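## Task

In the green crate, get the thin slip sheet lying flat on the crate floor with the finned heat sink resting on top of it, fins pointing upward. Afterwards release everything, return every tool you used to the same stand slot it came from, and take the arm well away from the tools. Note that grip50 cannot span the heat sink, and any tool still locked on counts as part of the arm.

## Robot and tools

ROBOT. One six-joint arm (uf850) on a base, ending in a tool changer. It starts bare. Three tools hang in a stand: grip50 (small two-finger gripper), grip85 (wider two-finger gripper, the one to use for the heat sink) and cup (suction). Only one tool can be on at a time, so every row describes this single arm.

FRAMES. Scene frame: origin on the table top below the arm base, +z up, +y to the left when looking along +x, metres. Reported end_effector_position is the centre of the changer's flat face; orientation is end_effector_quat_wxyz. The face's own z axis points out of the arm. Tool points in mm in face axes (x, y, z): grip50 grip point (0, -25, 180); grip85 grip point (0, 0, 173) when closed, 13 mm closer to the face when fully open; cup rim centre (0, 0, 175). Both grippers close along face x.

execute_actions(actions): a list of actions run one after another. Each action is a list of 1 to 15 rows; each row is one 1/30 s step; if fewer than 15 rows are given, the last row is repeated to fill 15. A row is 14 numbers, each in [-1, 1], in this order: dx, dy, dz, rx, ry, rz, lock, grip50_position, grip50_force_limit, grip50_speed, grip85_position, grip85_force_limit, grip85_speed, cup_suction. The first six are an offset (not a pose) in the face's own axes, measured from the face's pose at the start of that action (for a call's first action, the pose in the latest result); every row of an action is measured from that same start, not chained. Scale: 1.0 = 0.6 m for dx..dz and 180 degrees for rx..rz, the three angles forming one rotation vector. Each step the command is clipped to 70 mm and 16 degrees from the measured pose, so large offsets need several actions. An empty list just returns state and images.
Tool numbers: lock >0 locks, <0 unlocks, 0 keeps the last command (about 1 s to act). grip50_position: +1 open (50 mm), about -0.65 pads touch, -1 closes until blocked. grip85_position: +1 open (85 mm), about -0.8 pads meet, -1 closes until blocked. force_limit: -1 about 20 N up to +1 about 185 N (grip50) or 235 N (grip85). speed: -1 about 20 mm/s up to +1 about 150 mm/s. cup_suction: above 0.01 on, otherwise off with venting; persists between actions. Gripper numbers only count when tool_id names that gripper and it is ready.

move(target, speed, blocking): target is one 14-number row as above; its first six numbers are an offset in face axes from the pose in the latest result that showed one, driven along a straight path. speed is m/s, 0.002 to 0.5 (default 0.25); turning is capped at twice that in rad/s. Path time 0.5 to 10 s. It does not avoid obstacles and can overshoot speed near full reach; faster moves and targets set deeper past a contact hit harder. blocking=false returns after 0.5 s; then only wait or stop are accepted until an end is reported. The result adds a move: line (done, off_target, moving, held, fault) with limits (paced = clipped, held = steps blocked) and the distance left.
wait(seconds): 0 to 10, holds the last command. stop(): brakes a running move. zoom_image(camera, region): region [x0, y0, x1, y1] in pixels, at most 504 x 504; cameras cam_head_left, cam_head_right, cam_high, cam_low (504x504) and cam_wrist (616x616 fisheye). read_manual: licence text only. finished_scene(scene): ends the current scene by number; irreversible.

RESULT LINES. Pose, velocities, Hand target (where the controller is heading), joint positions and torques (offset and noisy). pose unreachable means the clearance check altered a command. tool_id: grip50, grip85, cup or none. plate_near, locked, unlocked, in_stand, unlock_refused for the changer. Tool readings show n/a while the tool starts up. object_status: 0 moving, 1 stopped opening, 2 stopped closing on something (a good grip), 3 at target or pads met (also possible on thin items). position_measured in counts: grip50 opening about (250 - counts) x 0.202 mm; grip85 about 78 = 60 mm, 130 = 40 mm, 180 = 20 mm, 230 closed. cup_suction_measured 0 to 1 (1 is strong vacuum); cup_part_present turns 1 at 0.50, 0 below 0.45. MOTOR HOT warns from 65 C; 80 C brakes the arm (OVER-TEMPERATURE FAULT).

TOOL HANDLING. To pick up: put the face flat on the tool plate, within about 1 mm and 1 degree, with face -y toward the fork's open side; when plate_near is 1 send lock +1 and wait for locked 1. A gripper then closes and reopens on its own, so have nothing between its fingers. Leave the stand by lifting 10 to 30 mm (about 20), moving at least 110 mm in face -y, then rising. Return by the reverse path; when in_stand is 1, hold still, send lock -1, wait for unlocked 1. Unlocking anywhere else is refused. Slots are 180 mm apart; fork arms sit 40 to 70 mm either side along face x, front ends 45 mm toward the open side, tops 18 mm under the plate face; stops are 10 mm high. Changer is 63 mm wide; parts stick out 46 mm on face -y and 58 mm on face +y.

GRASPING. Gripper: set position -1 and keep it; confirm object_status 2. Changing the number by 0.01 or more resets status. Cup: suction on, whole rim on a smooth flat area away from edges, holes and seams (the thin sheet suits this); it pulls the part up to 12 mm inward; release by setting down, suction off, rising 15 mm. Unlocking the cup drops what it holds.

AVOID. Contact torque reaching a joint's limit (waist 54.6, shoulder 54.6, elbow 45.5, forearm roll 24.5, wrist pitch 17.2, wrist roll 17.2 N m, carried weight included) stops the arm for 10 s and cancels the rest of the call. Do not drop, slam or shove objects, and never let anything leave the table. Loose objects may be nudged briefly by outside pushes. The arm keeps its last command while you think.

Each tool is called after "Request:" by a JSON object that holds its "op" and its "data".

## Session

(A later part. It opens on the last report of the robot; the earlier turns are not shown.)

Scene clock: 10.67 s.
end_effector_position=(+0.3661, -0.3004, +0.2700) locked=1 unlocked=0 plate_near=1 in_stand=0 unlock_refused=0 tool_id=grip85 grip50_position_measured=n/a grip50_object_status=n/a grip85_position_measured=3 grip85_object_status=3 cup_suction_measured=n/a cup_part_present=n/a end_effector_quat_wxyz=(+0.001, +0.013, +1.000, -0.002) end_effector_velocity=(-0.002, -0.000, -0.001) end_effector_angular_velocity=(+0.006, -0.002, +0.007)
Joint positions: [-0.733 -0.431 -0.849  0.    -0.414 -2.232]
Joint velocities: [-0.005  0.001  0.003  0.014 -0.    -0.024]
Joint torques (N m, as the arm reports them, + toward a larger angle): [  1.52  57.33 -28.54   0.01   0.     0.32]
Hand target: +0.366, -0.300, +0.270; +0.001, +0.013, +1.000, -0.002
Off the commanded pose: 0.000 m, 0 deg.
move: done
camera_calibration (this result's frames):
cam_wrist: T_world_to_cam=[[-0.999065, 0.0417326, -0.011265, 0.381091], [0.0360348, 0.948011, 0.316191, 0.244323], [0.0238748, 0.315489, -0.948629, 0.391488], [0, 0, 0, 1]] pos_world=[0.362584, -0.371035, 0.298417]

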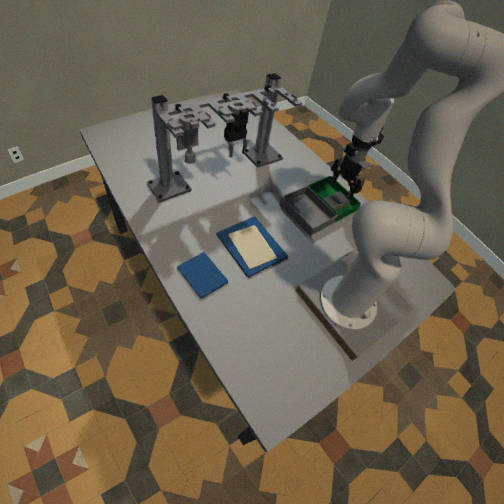

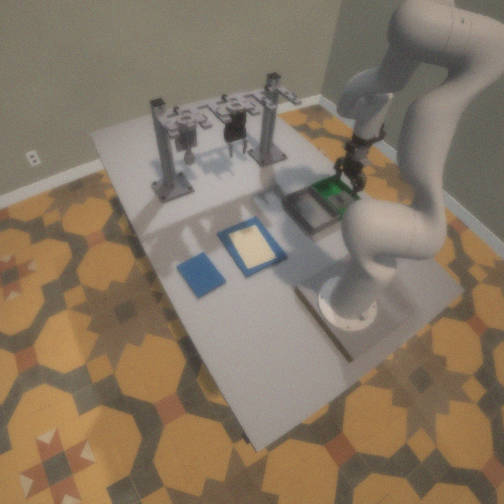

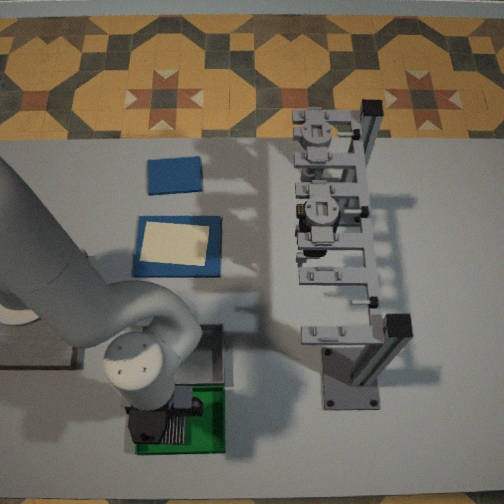

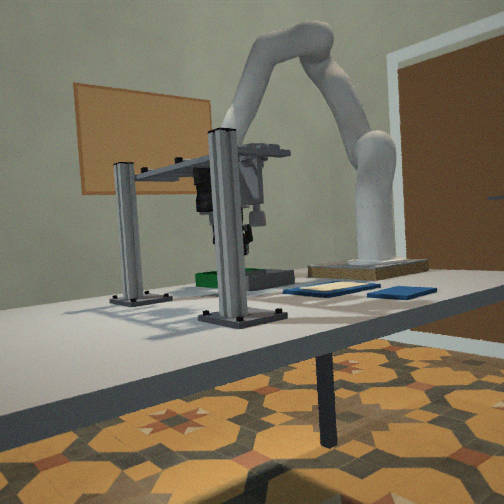

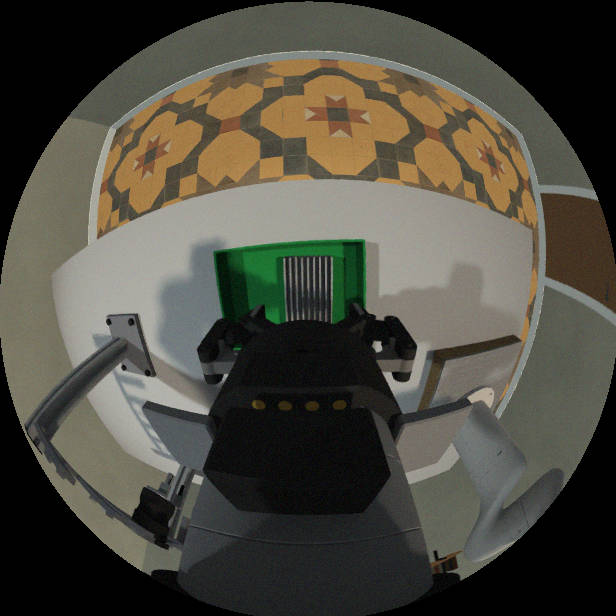

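Request:
{"op": "move", "data": {"target": [0,0,0.1235,0,0,0,0,0,0,0,0.8,-0.3,-0.3,0], "speed": 0.08}}

Request:
{"op": "move", "data": {"target": [0,0,0,0,0,0,0,0,0,0,-1,-0.3,-0.3,0]}}

Request:
{"op": "move", "data": {"target": [0,0,-0.14,0,0,0,0,0,0,0,-1,-0.3,-0.3,0], "speed": 0.15}}

Request:
{"op": "move", "data": {"target": [-0.024,0.231,0,0,0,-0.017,0,0,0,0,-1,-0.3,-0.3,0], "speed": 0.2}}

Scene clock: 12.20 s.
end_effector_position=(+0.3663, -0.3007, +0.1961) locked=1 unlocked=0 plate_near=1 in_stand=0 unlock_refused=0 tool_id=grip85 grip50_position_measured=n/a grip50_object_status=n/a grip85_position_measured=28 grip85_object_status=3 cup_suction_measured=n/a cup_part_present=n/a end_effector_quat_wxyz=(+0.002, +0.013, +1.000, -0.002) end_effector_velocity=(-0.000, +0.000, -0.002) end_effector_angular_velocity=(+0.001, +0.002, +0.001)
Joint positions: [-0.733 -0.591 -0.855  0.001 -0.26  -2.233]
Joint velocities: [ 0.    -0.004 -0.    -0.     0.002 -0.   ]
Joint torques (N m, as the arm reports them, + toward a larger angle): [  2.19  60.88 -23.91   0.12  -0.04   0.22]
Hand target: +0.366, -0.301, +0.196; +0.001, +0.013, +1.000, -0.002
Off the commanded pose: 0.000 m, 0 deg.
move: done
camera_calibration (this result's frames):
cam_wrist: T_world_to_cam=[[-0.999062, 0.0417189, -0.0116122, 0.380568], [0.0359175, 0.948084, 0.315984, 0.268085], [0.0241919, 0.31527, -0.948693, 0.321293], [0, 0, 0, 1]] pos_world=[0.362809, -0.371338, 0.224517]

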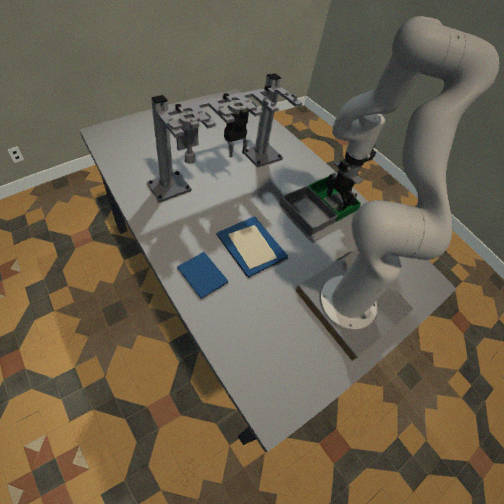

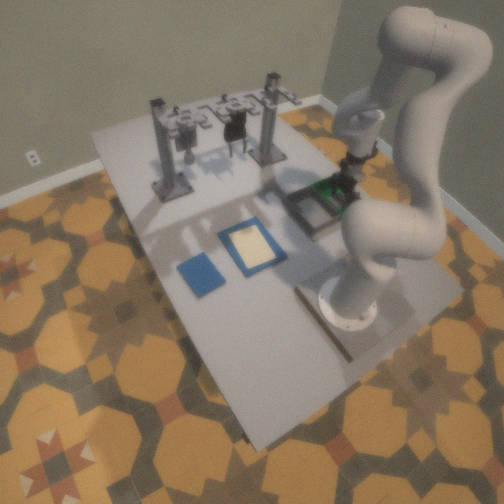

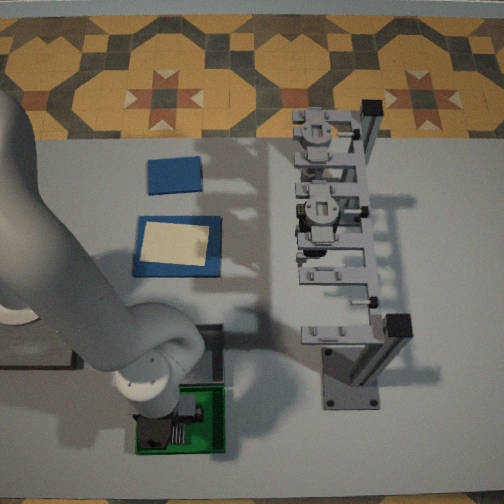

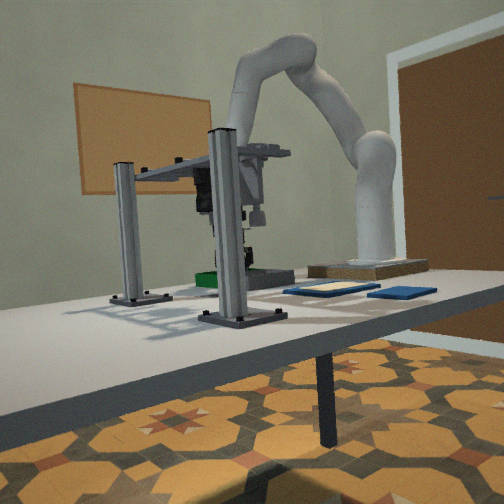

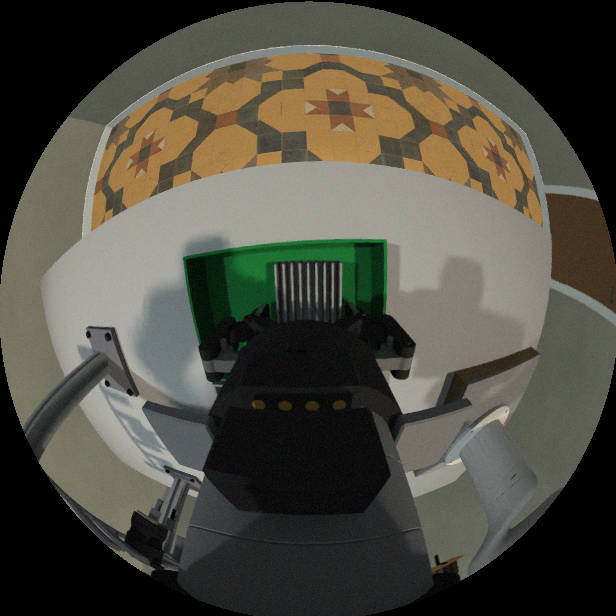

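Scene clock: 12.80 s.
end_effector_position=(+0.3665, -0.3008, +0.1963) locked=1 unlocked=0 plate_near=1 in_stand=0 unlock_refused=0 tool_id=grip85 grip50_position_measured=n/a grip50_object_status=n/a grip85_position_measured=80 grip85_object_status=2 cup_suction_measured=n/a cup_part_present=n/a end_effector_quat_wxyz=(+0.002, +0.013, +1.000, -0.002) end_effector_velocity=(+0.001, -0.001, +0.001) end_effector_angular_velocity=(-0.002, -0.002, +0.000)
Joint positions: [-0.733 -0.59  -0.855  0.001 -0.26  -2.233]
Joint velocities: [-0.     0.002 -0.    -0.     0.001 -0.   ]
Joint torques (N m, as the arm reports them, + toward a larger angle): [  1.97  56.15 -21.67   0.18   0.11   0.25]
Hand target: +0.366, -0.301, +0.196; +0.002, +0.013, +1.000, -0.002
Off the commanded pose: 0.000 m, 0 deg.
move: done
camera_calibration (this result's frames):
cam_wrist: T_world_to_cam=[[-0.999058, 0.0417123, -0.0119783, 0.380793], [0.0358026, 0.948177, 0.31572, 0.268253], [0.0245269, 0.314993, -0.948777, 0.321325], [0, 0, 0, 1]] pos_world=[0.362949, -0.371451, 0.224735]

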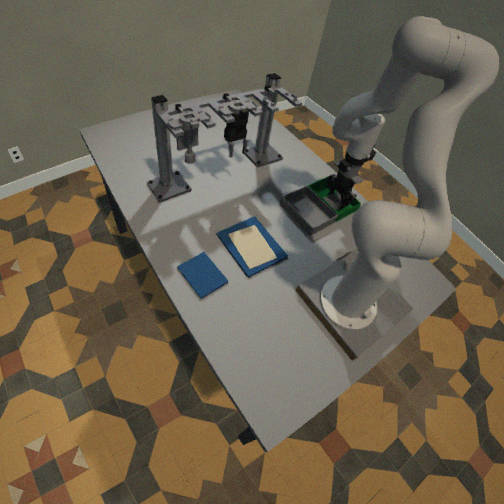

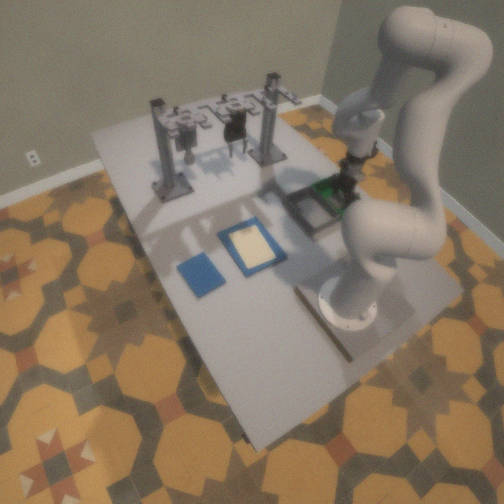

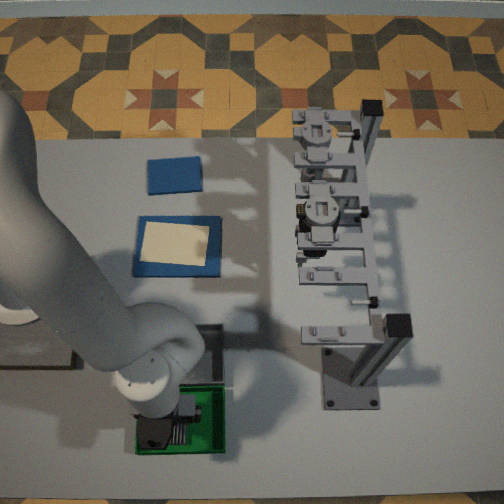

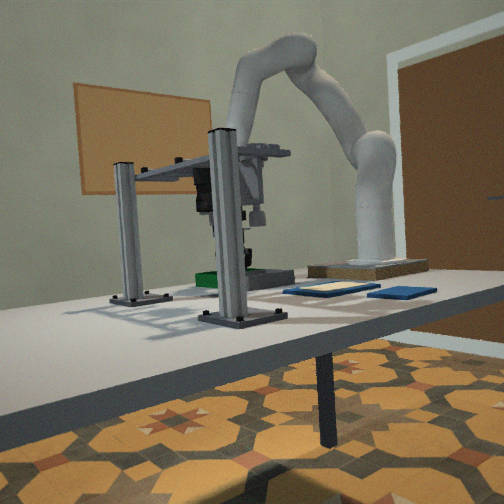

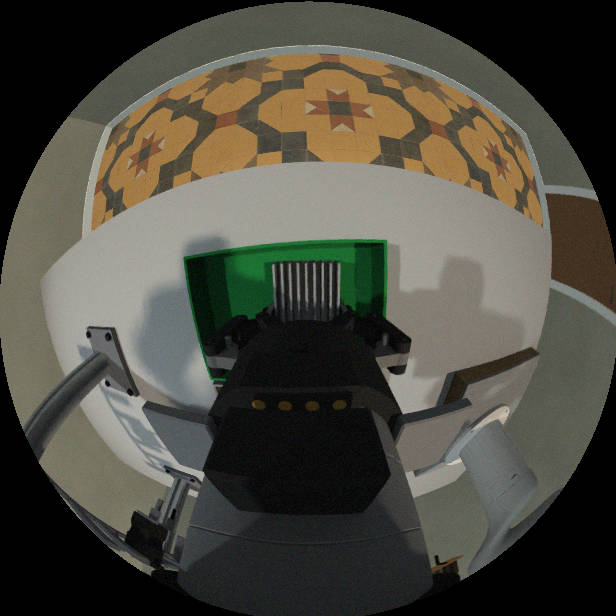

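Scene clock: 13.77 s.
end_effector_position=(+0.3661, -0.3004, +0.2800) locked=1 unlocked=0 plate_near=1 in_stand=0 unlock_refused=0 tool_id=grip85 grip50_position_measured=n/a grip50_object_status=n/a grip85_position_measured=80 grip85_object_status=2 cup_suction_measured=n/a cup_part_present=n/a end_effector_quat_wxyz=(+0.001, +0.013, +1.000, -0.002) end_effector_velocity=(+0.001, -0.001, +0.003) end_effector_angular_velocity=(-0.003, -0.003, +0.001)
Joint positions: [-0.733 -0.411 -0.851  0.    -0.435 -2.232]
Joint velocities: [ 0.     0.005 -0.002  0.    -0.003 -0.001]
Joint torques (N m, as the arm reports them, + toward a larger angle): [  2.01  58.   -29.71   0.15  -0.06   0.26]
Hand target: +0.366, -0.301, +0.280; +0.002, +0.013, +1.000, -0.002
Off the commanded pose: 0.000 m, 0 deg.
move: done
camera_calibration (this result's frames):
cam_wrist: T_world_to_cam=[[-0.999064, 0.0417287, -0.0114068, 0.381271], [0.035989, 0.948049, 0.316083, 0.241238], [0.0240039, 0.315377, -0.948663, 0.400865], [0, 0, 0, 1]] pos_world=[0.36261, -0.371039, 0.308384]

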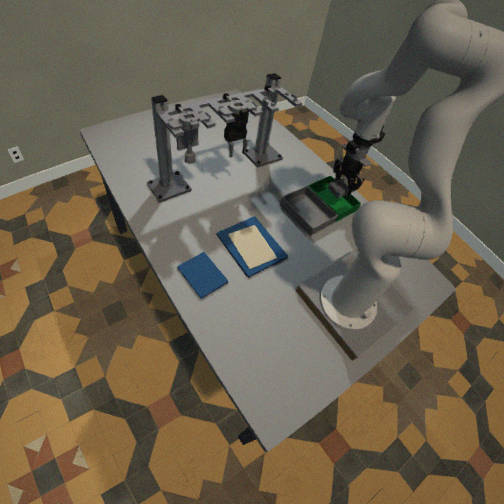

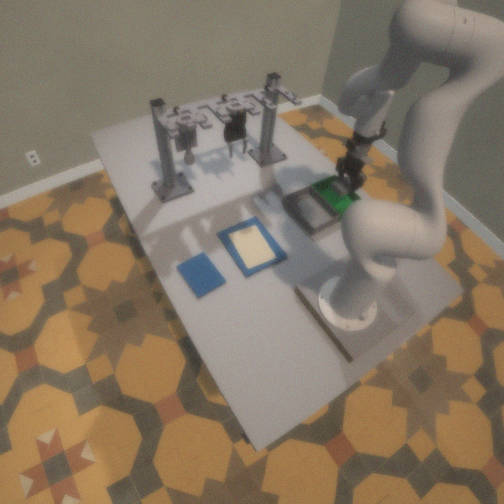

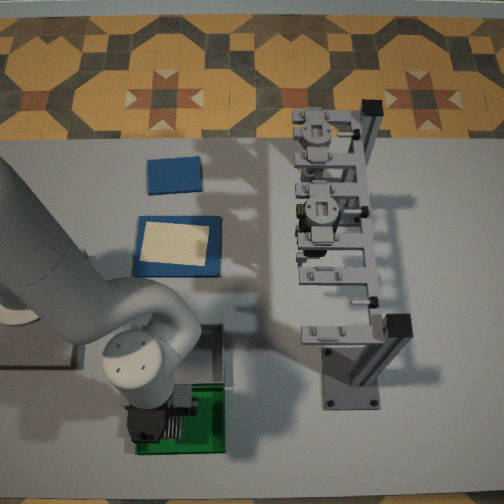

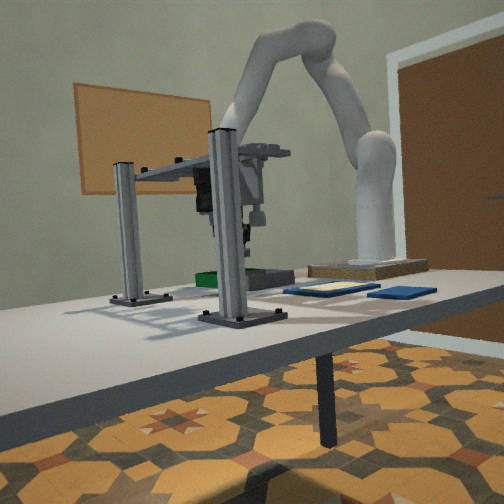

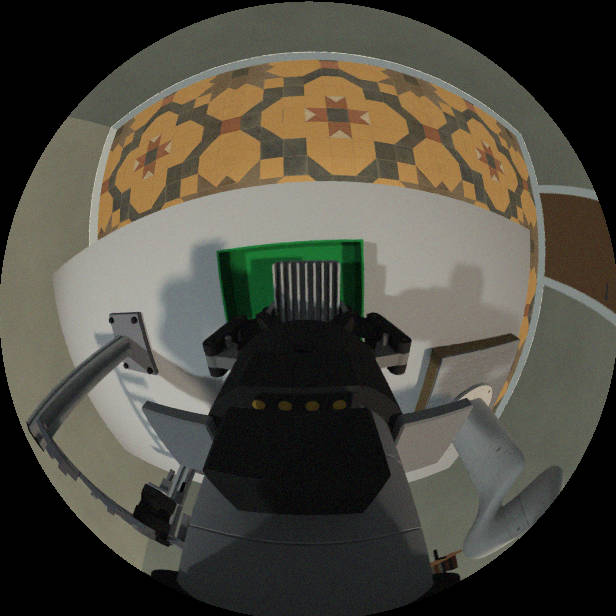

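Scene clock: 14.93 s.
end_effector_position=(+0.3846, -0.1623, +0.2796) locked=1 unlocked=0 plate_near=1 in_stand=0 unlock_refused=0 tool_id=grip85 grip50_position_measured=n/a grip50_object_status=n/a grip85_position_measured=80 grip85_object_status=2 cup_suction_measured=n/a cup_part_present=n/a end_effector_quat_wxyz=(+0.002, -0.013, +1.000, -0.002) end_effector_velocity=(-0.000, +0.002, +0.000) end_effector_angular_velocity=(-0.000, +0.002, +0.000)
Joint positions: [-0.446 -0.301 -0.692 -0.001 -0.386 -1.997]
Joint velocities: [ 0.004  0.002  0.003 -0.002 -0.001  0.006]
Joint torques (N m, as the arm reports them, + toward a larger angle): [  1.8   50.34 -28.25   0.15  -0.08   0.23]
Hand target: +0.385, -0.162, +0.280; +0.002, -0.013, +1.000, -0.002
Off the commanded pose: 0.000 m, 0 deg.
move: done
camera_calibration (this result's frames):
cam_wrist: T_world_to_cam=[[-0.999867, -0.0113415, -0.0117497, 0.385731], [-0.0144778, 0.948488, 0.316482, 0.129166], [0.00755508, 0.31661, -0.948526, 0.363023], [0, 0, 0, 1]] pos_world=[0.384807, -0.233075, 0.30799]

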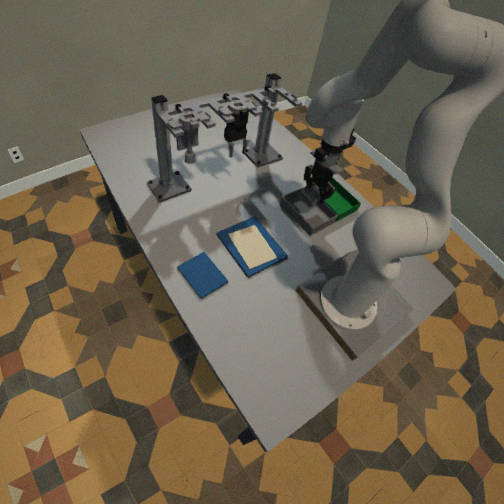

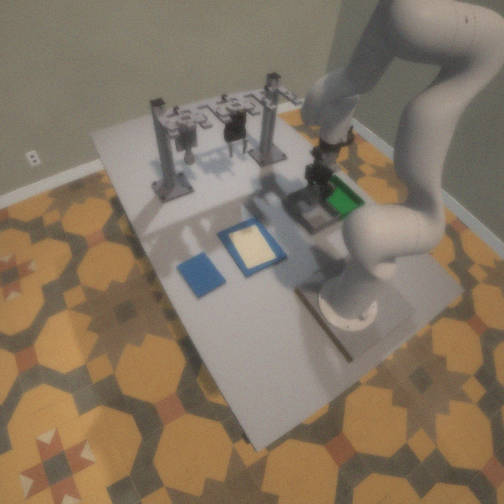

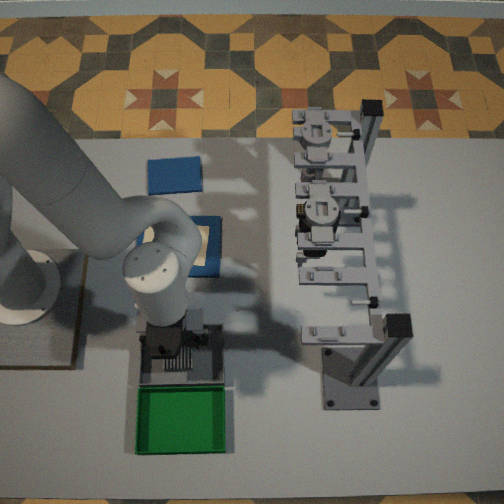

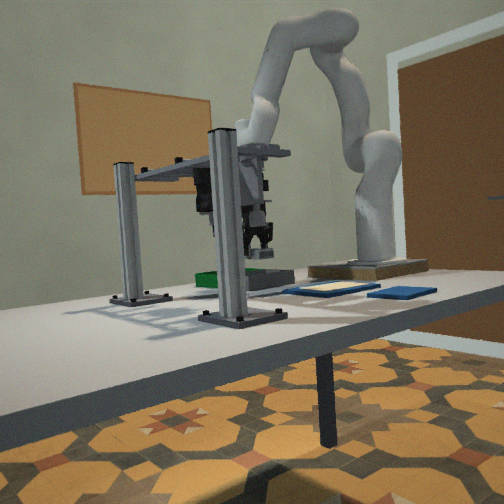

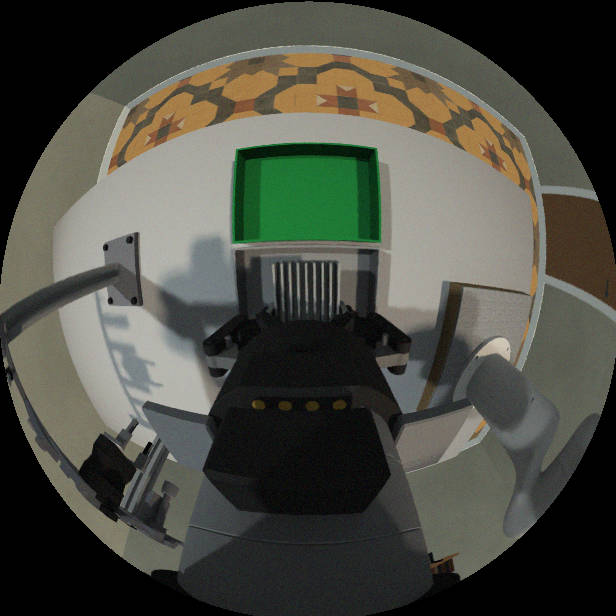

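Request:
{"op": "move", "data": {"target": [0,0,0.125,0,0,0,0,0,0,0,-1,-0.3,-0.3,0], "speed": 0.1}}

Request:
{"op": "move", "data": {"target": [0,0,0.0135,0,0,0,0,0,0,0,-1,-0.3,-0.3,0], "speed": 0.02}}

Request:
{"op": "move", "data": {"target": [0,0,0,0,0,0,0,0,0,0,1,-0.3,0.3,0]}}

Request:
{"op": "move", "data": {"target": [0,0,-0.139,0,0,0,0,0,0,0,1,-0.3,0.3,0], "speed": 0.2}}

Request:
{"op": "move", "data": {"target": [-0.2465,-0.0027,-0.17,0,0,0.514,0,0,0,0,-0.5,-0.3,0.3,0], "speed": 0.45}}

Scene clock: 16.33 s.
end_effector_position=(+0.3849, -0.1626, +0.2048) locked=1 unlocked=0 plate_near=1 in_stand=0 unlock_refused=0 tool_id=grip85 grip50_position_measured=n/a grip50_object_status=n/a grip85_position_measured=80 grip85_object_status=2 cup_suction_measured=n/a cup_part_present=n/a end_effector_quat_wxyz=(+0.002, -0.013, +1.000, -0.002) end_effector_velocity=(-0.002, +0.000, -0.002) end_effector_angular_velocity=(+0.002, +0.004, -0.001)
Joint positions: [-0.446 -0.482 -0.694 -0.001 -0.207 -1.996]
Joint velocities: [-0.001 -0.004  0.002  0.     0.002  0.   ]
Joint torques (N m, as the arm reports them, + toward a larger angle): [  2.11  54.27 -22.93  -0.11  -0.12   0.24]
Hand target: +0.385, -0.163, +0.205; +0.002, -0.013, +1.000, -0.002
Off the commanded pose: 0.000 m, 0 deg.
move: done
camera_calibration (this result's frames):
cam_wrist: T_world_to_cam=[[-0.999861, -0.011356, -0.0121714, 0.385232], [-0.0146239, 0.948531, 0.316348, 0.153207], [0.00795248, 0.316482, -0.948565, 0.291947], [0, 0, 0, 1]] pos_world=[0.385098, -0.233343, 0.233153]

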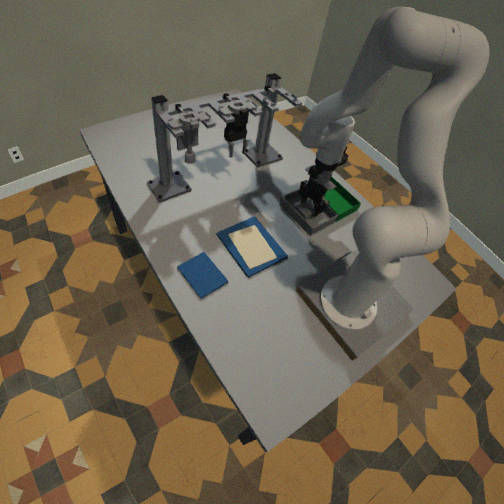

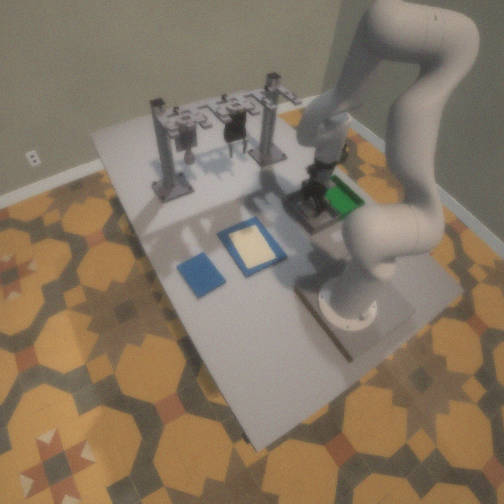

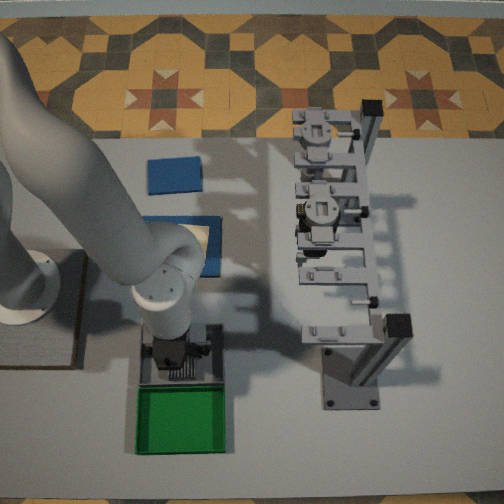

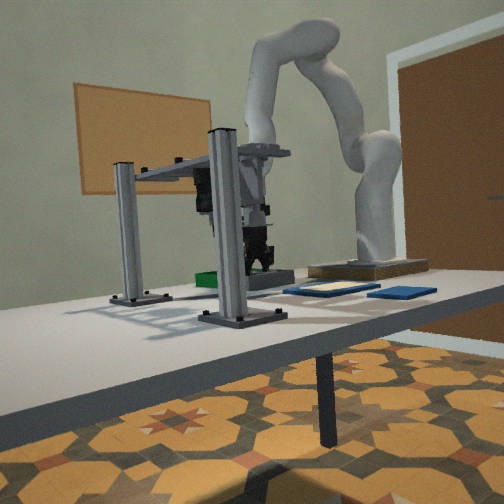

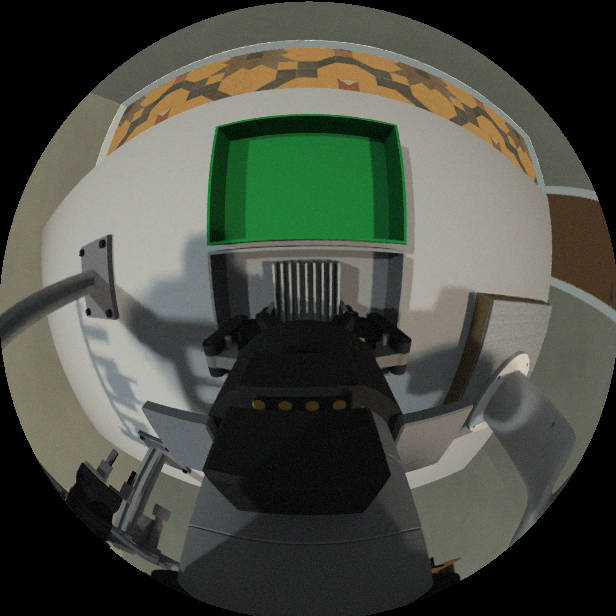

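Scene clock: 17.03 s.
end_effector_position=(+0.3849, -0.1626, +0.1968) locked=1 unlocked=0 plate_near=1 in_stand=0 unlock_refused=0 tool_id=grip85 grip50_position_measured=n/a grip50_object_status=n/a grip85_position_measured=80 grip85_object_status=2 cup_suction_measured=n/a cup_part_present=n/a end_effector_quat_wxyz=(+0.002, -0.013, +1.000, -0.002) end_effector_velocity=(+0.000, -0.000, -0.001) end_effector_angular_velocity=(-0.001, -0.001, -0.001)
Joint positions: [-0.446 -0.502 -0.696 -0.002 -0.189 -1.996]
Joint velocities: [ 0.    -0.003 -0.    -0.     0.004  0.001]
Joint torques (N m, as the arm reports them, + toward a larger angle): [  1.26  54.71 -22.45   0.11  -0.09   0.26]
Hand target: +0.385, -0.163, +0.197; +0.002, -0.013, +1.000, -0.002
Off the commanded pose: 0.000 m, 0 deg.
move: done
camera_calibration (this result's frames):
cam_wrist: T_world_to_cam=[[-0.999862, -0.0113568, -0.0121544, 0.385147], [-0.0146194, 0.948527, 0.31636, 0.15576], [0.00793591, 0.316494, -0.948561, 0.284356], [0, 0, 0, 1]] pos_world=[0.385114, -0.233365, 0.225134]

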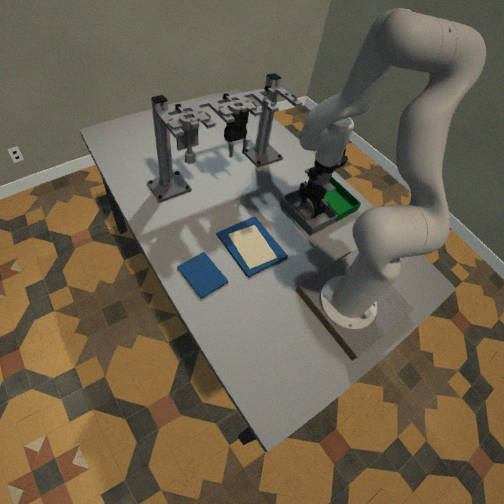

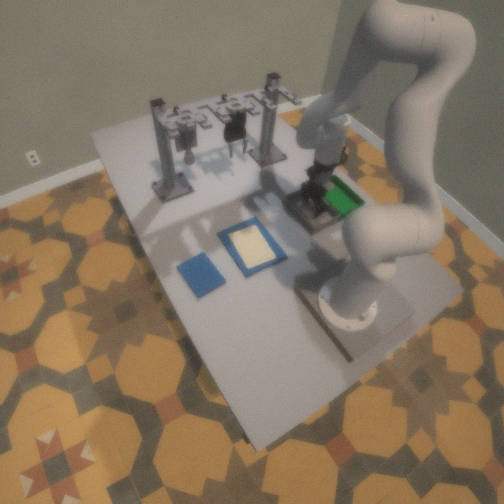

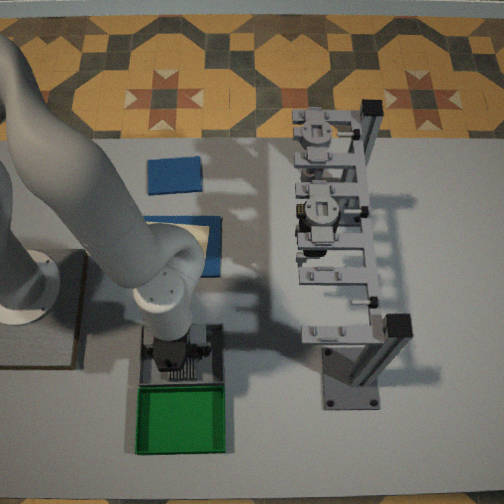

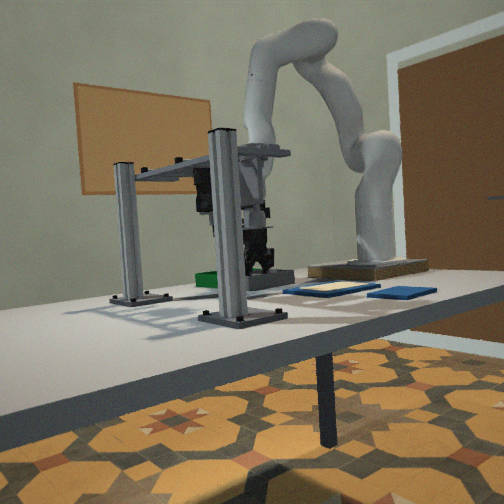

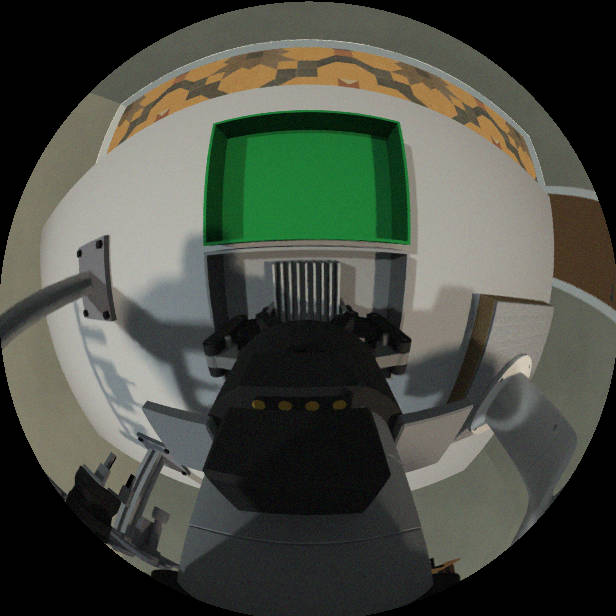

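Scene clock: 17.73 s.
end_effector_position=(+0.3849, -0.1626, +0.1968) locked=1 unlocked=0 plate_near=1 in_stand=0 unlock_refused=0 tool_id=grip85 grip50_position_measured=n/a grip50_object_status=n/a grip85_position_measured=3 grip85_object_status=3 cup_suction_measured=n/a cup_part_present=n/a end_effector_quat_wxyz=(+0.002, -0.013, +1.000, -0.002) end_effector_velocity=(+0.000, +0.000, -0.000) end_effector_angular_velocity=(+0.000, +0.001, +0.001)
Joint positions: [-0.446 -0.502 -0.696 -0.002 -0.189 -1.996]
Joint velocities: [ 0.001 -0.    -0.001 -0.    -0.001 -0.   ]
Joint torques (N m, as the arm reports them, + toward a larger angle): [  1.61  54.38 -22.19   0.03  -0.01   0.26]
Hand target: +0.385, -0.163, +0.197; +0.002, -0.013, +1.000, -0.002
Off the commanded pose: 0.000 m, 0 deg.
move: done
camera_calibration (this result's frames):
cam_wrist: T_world_to_cam=[[-0.999862, -0.0113567, -0.0121618, 0.385151], [-0.0146216, 0.948528, 0.316357, 0.155762], [0.00794308, 0.316491, -0.948562, 0.284356], [0, 0, 0, 1]] pos_world=[0.385116, -0.233366, 0.225137]

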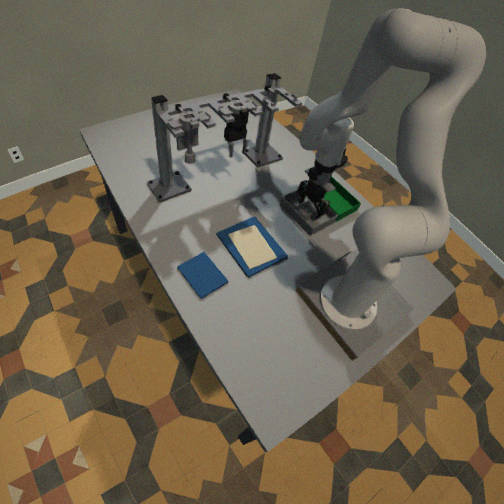

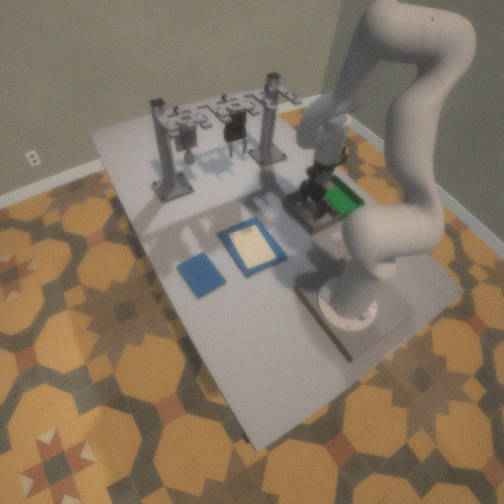

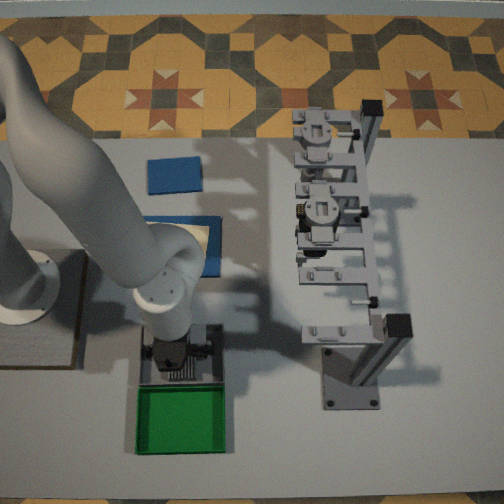

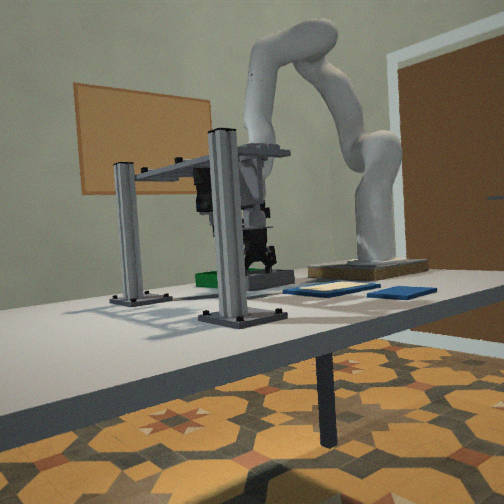

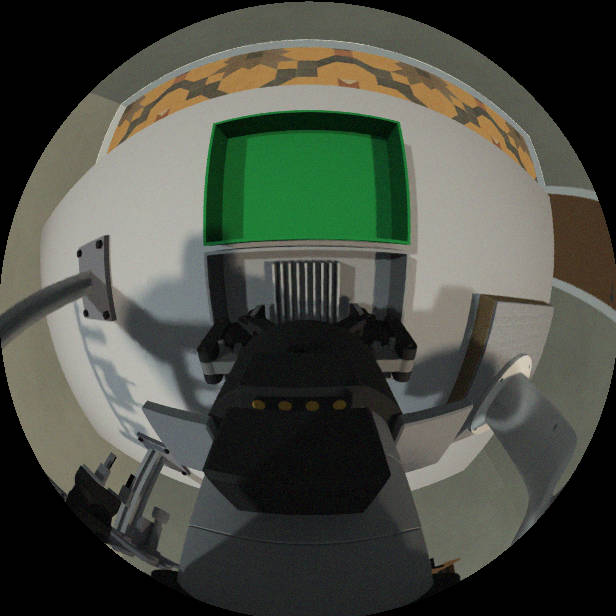

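Scene clock: 18.60 s.
end_effector_position=(+0.3845, -0.1623, +0.2799) locked=1 unlocked=0 plate_near=1 in_stand=0 unlock_refused=0 tool_id=grip85 grip50_position_measured=n/a grip50_object_status=n/a grip85_position_measured=3 grip85_object_status=3 cup_suction_measured=n/a cup_part_present=n/a end_effector_quat_wxyz=(+0.002, -0.013, +1.000, -0.002) end_effector_velocity=(+0.001, +0.000, +0.002) end_effector_angular_velocity=(-0.001, -0.003, +0.000)
Joint positions: [-0.446 -0.301 -0.692 -0.001 -0.387 -1.997]
Joint velocities: [ 0.001  0.005 -0.001  0.    -0.003  0.   ]
Joint torques (N m, as the arm reports them, + toward a larger angle): [  1.72  48.66 -27.63   0.05   0.     0.29]
Hand target: +0.385, -0.162, +0.280; +0.002, -0.013, +1.000, -0.002
Off the commanded pose: 0.000 m, 0 deg.
move: done
camera_calibration (this result's frames):
cam_wrist: T_world_to_cam=[[-0.999869, -0.0113427, -0.0115286, 0.385604], [-0.0144096, 0.948459, 0.316573, 0.129], [0.00734363, 0.316698, -0.948498, 0.363345], [0, 0, 0, 1]] pos_world=[0.384744, -0.233048, 0.30824]

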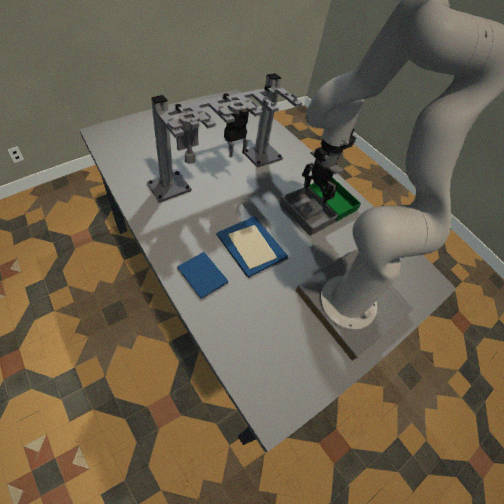

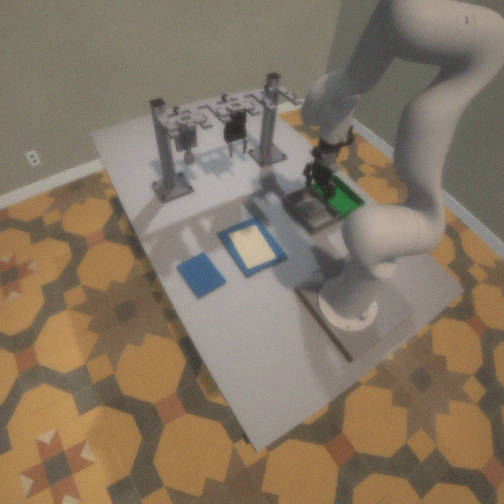

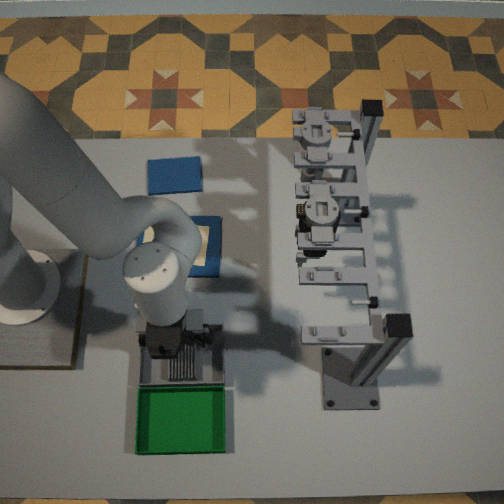

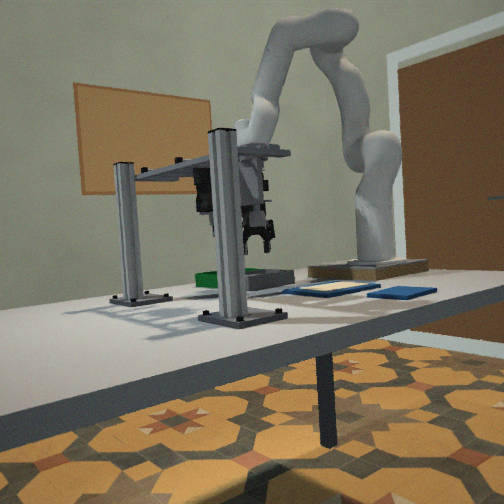

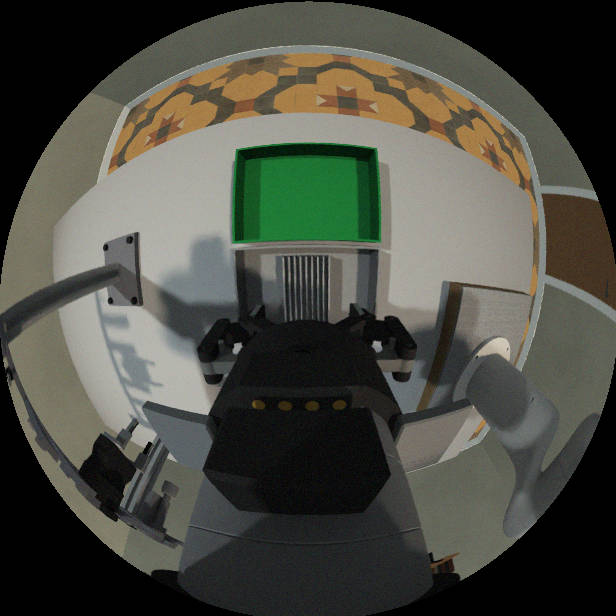

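Scene clock: 20.93 s.
end_effector_position=(+0.5319, -0.1598, +0.3821) locked=1 unlocked=0 plate_near=1 in_stand=0 unlock_refused=0 tool_id=grip85 grip50_position_measured=n/a grip50_object_status=n/a grip85_position_measured=192 grip85_object_status=3 cup_suction_measured=n/a cup_part_present=n/a end_effector_quat_wxyz=(+0.002, +0.713, +0.701, +0.000) end_effector_velocity=(+0.001, +0.000, +0.001) end_effector_angular_velocity=(-0.002, +0.000, -0.008)
Joint positions: [-0.338 -0.42  -1.149 -0.001 -0.725 -0.275]
Joint velocities: [ 0.002 -0.001 -0.004 -0.003 -0.002  0.012]
Joint torques (N m, as the arm reports them, + toward a larger angle): [  1.16  63.46 -35.21   0.55  -0.1    0.27]
Hand target: +0.532, -0.160, +0.382; +0.002, +0.713, +0.701, +0.000
Off the commanded pose: 0.000 m, 0 deg.
move: done
camera_calibration (this result's frames):
cam_wrist: T_world_to_cam=[[0.0320285, 0.999423, -0.0113254, 0.146811], [0.946076, -0.0266604, 0.322846, -0.57274], [0.322358, -0.021055, -0.946384, 0.236051], [0, 0, 0, 1]] pos_world=[0.46106, -0.157025, 0.409964]

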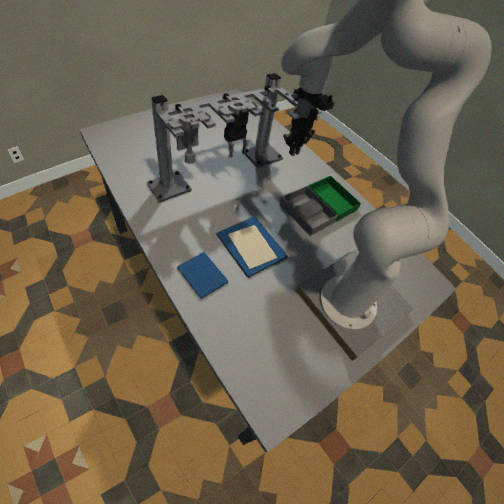

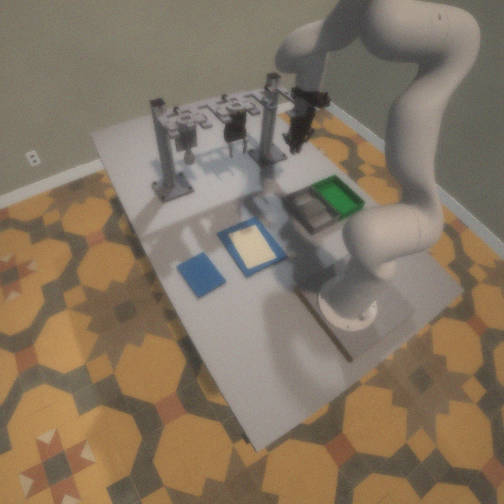

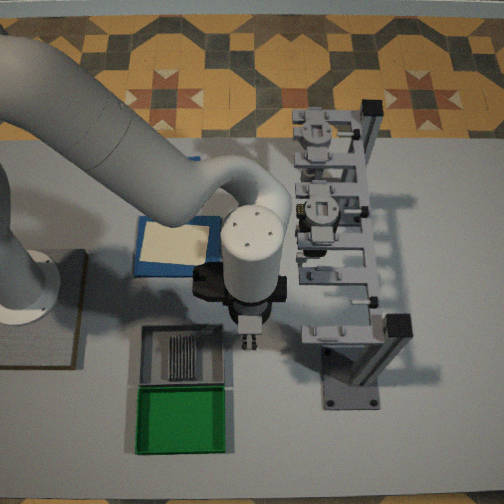

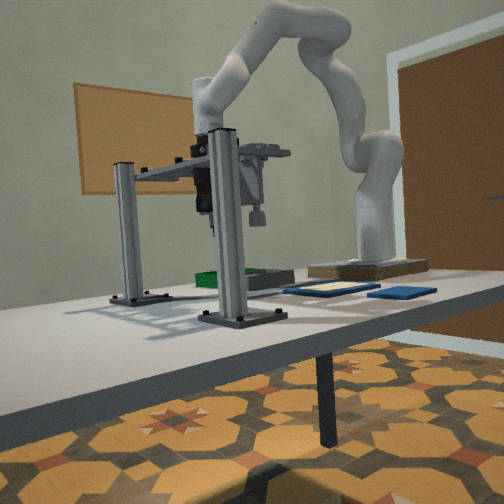

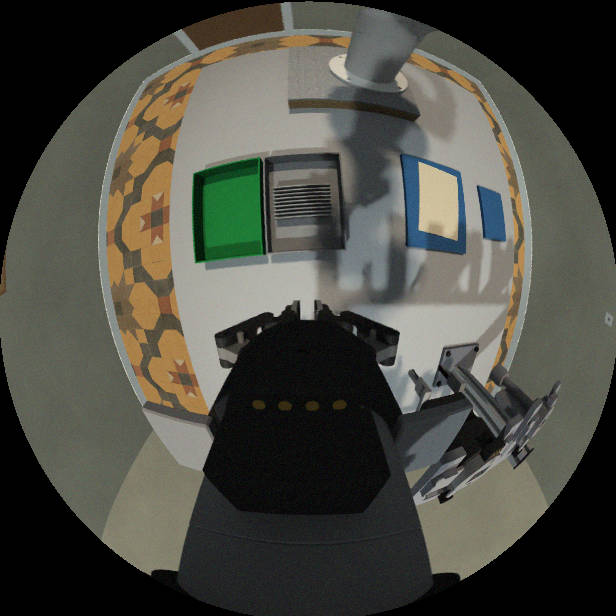

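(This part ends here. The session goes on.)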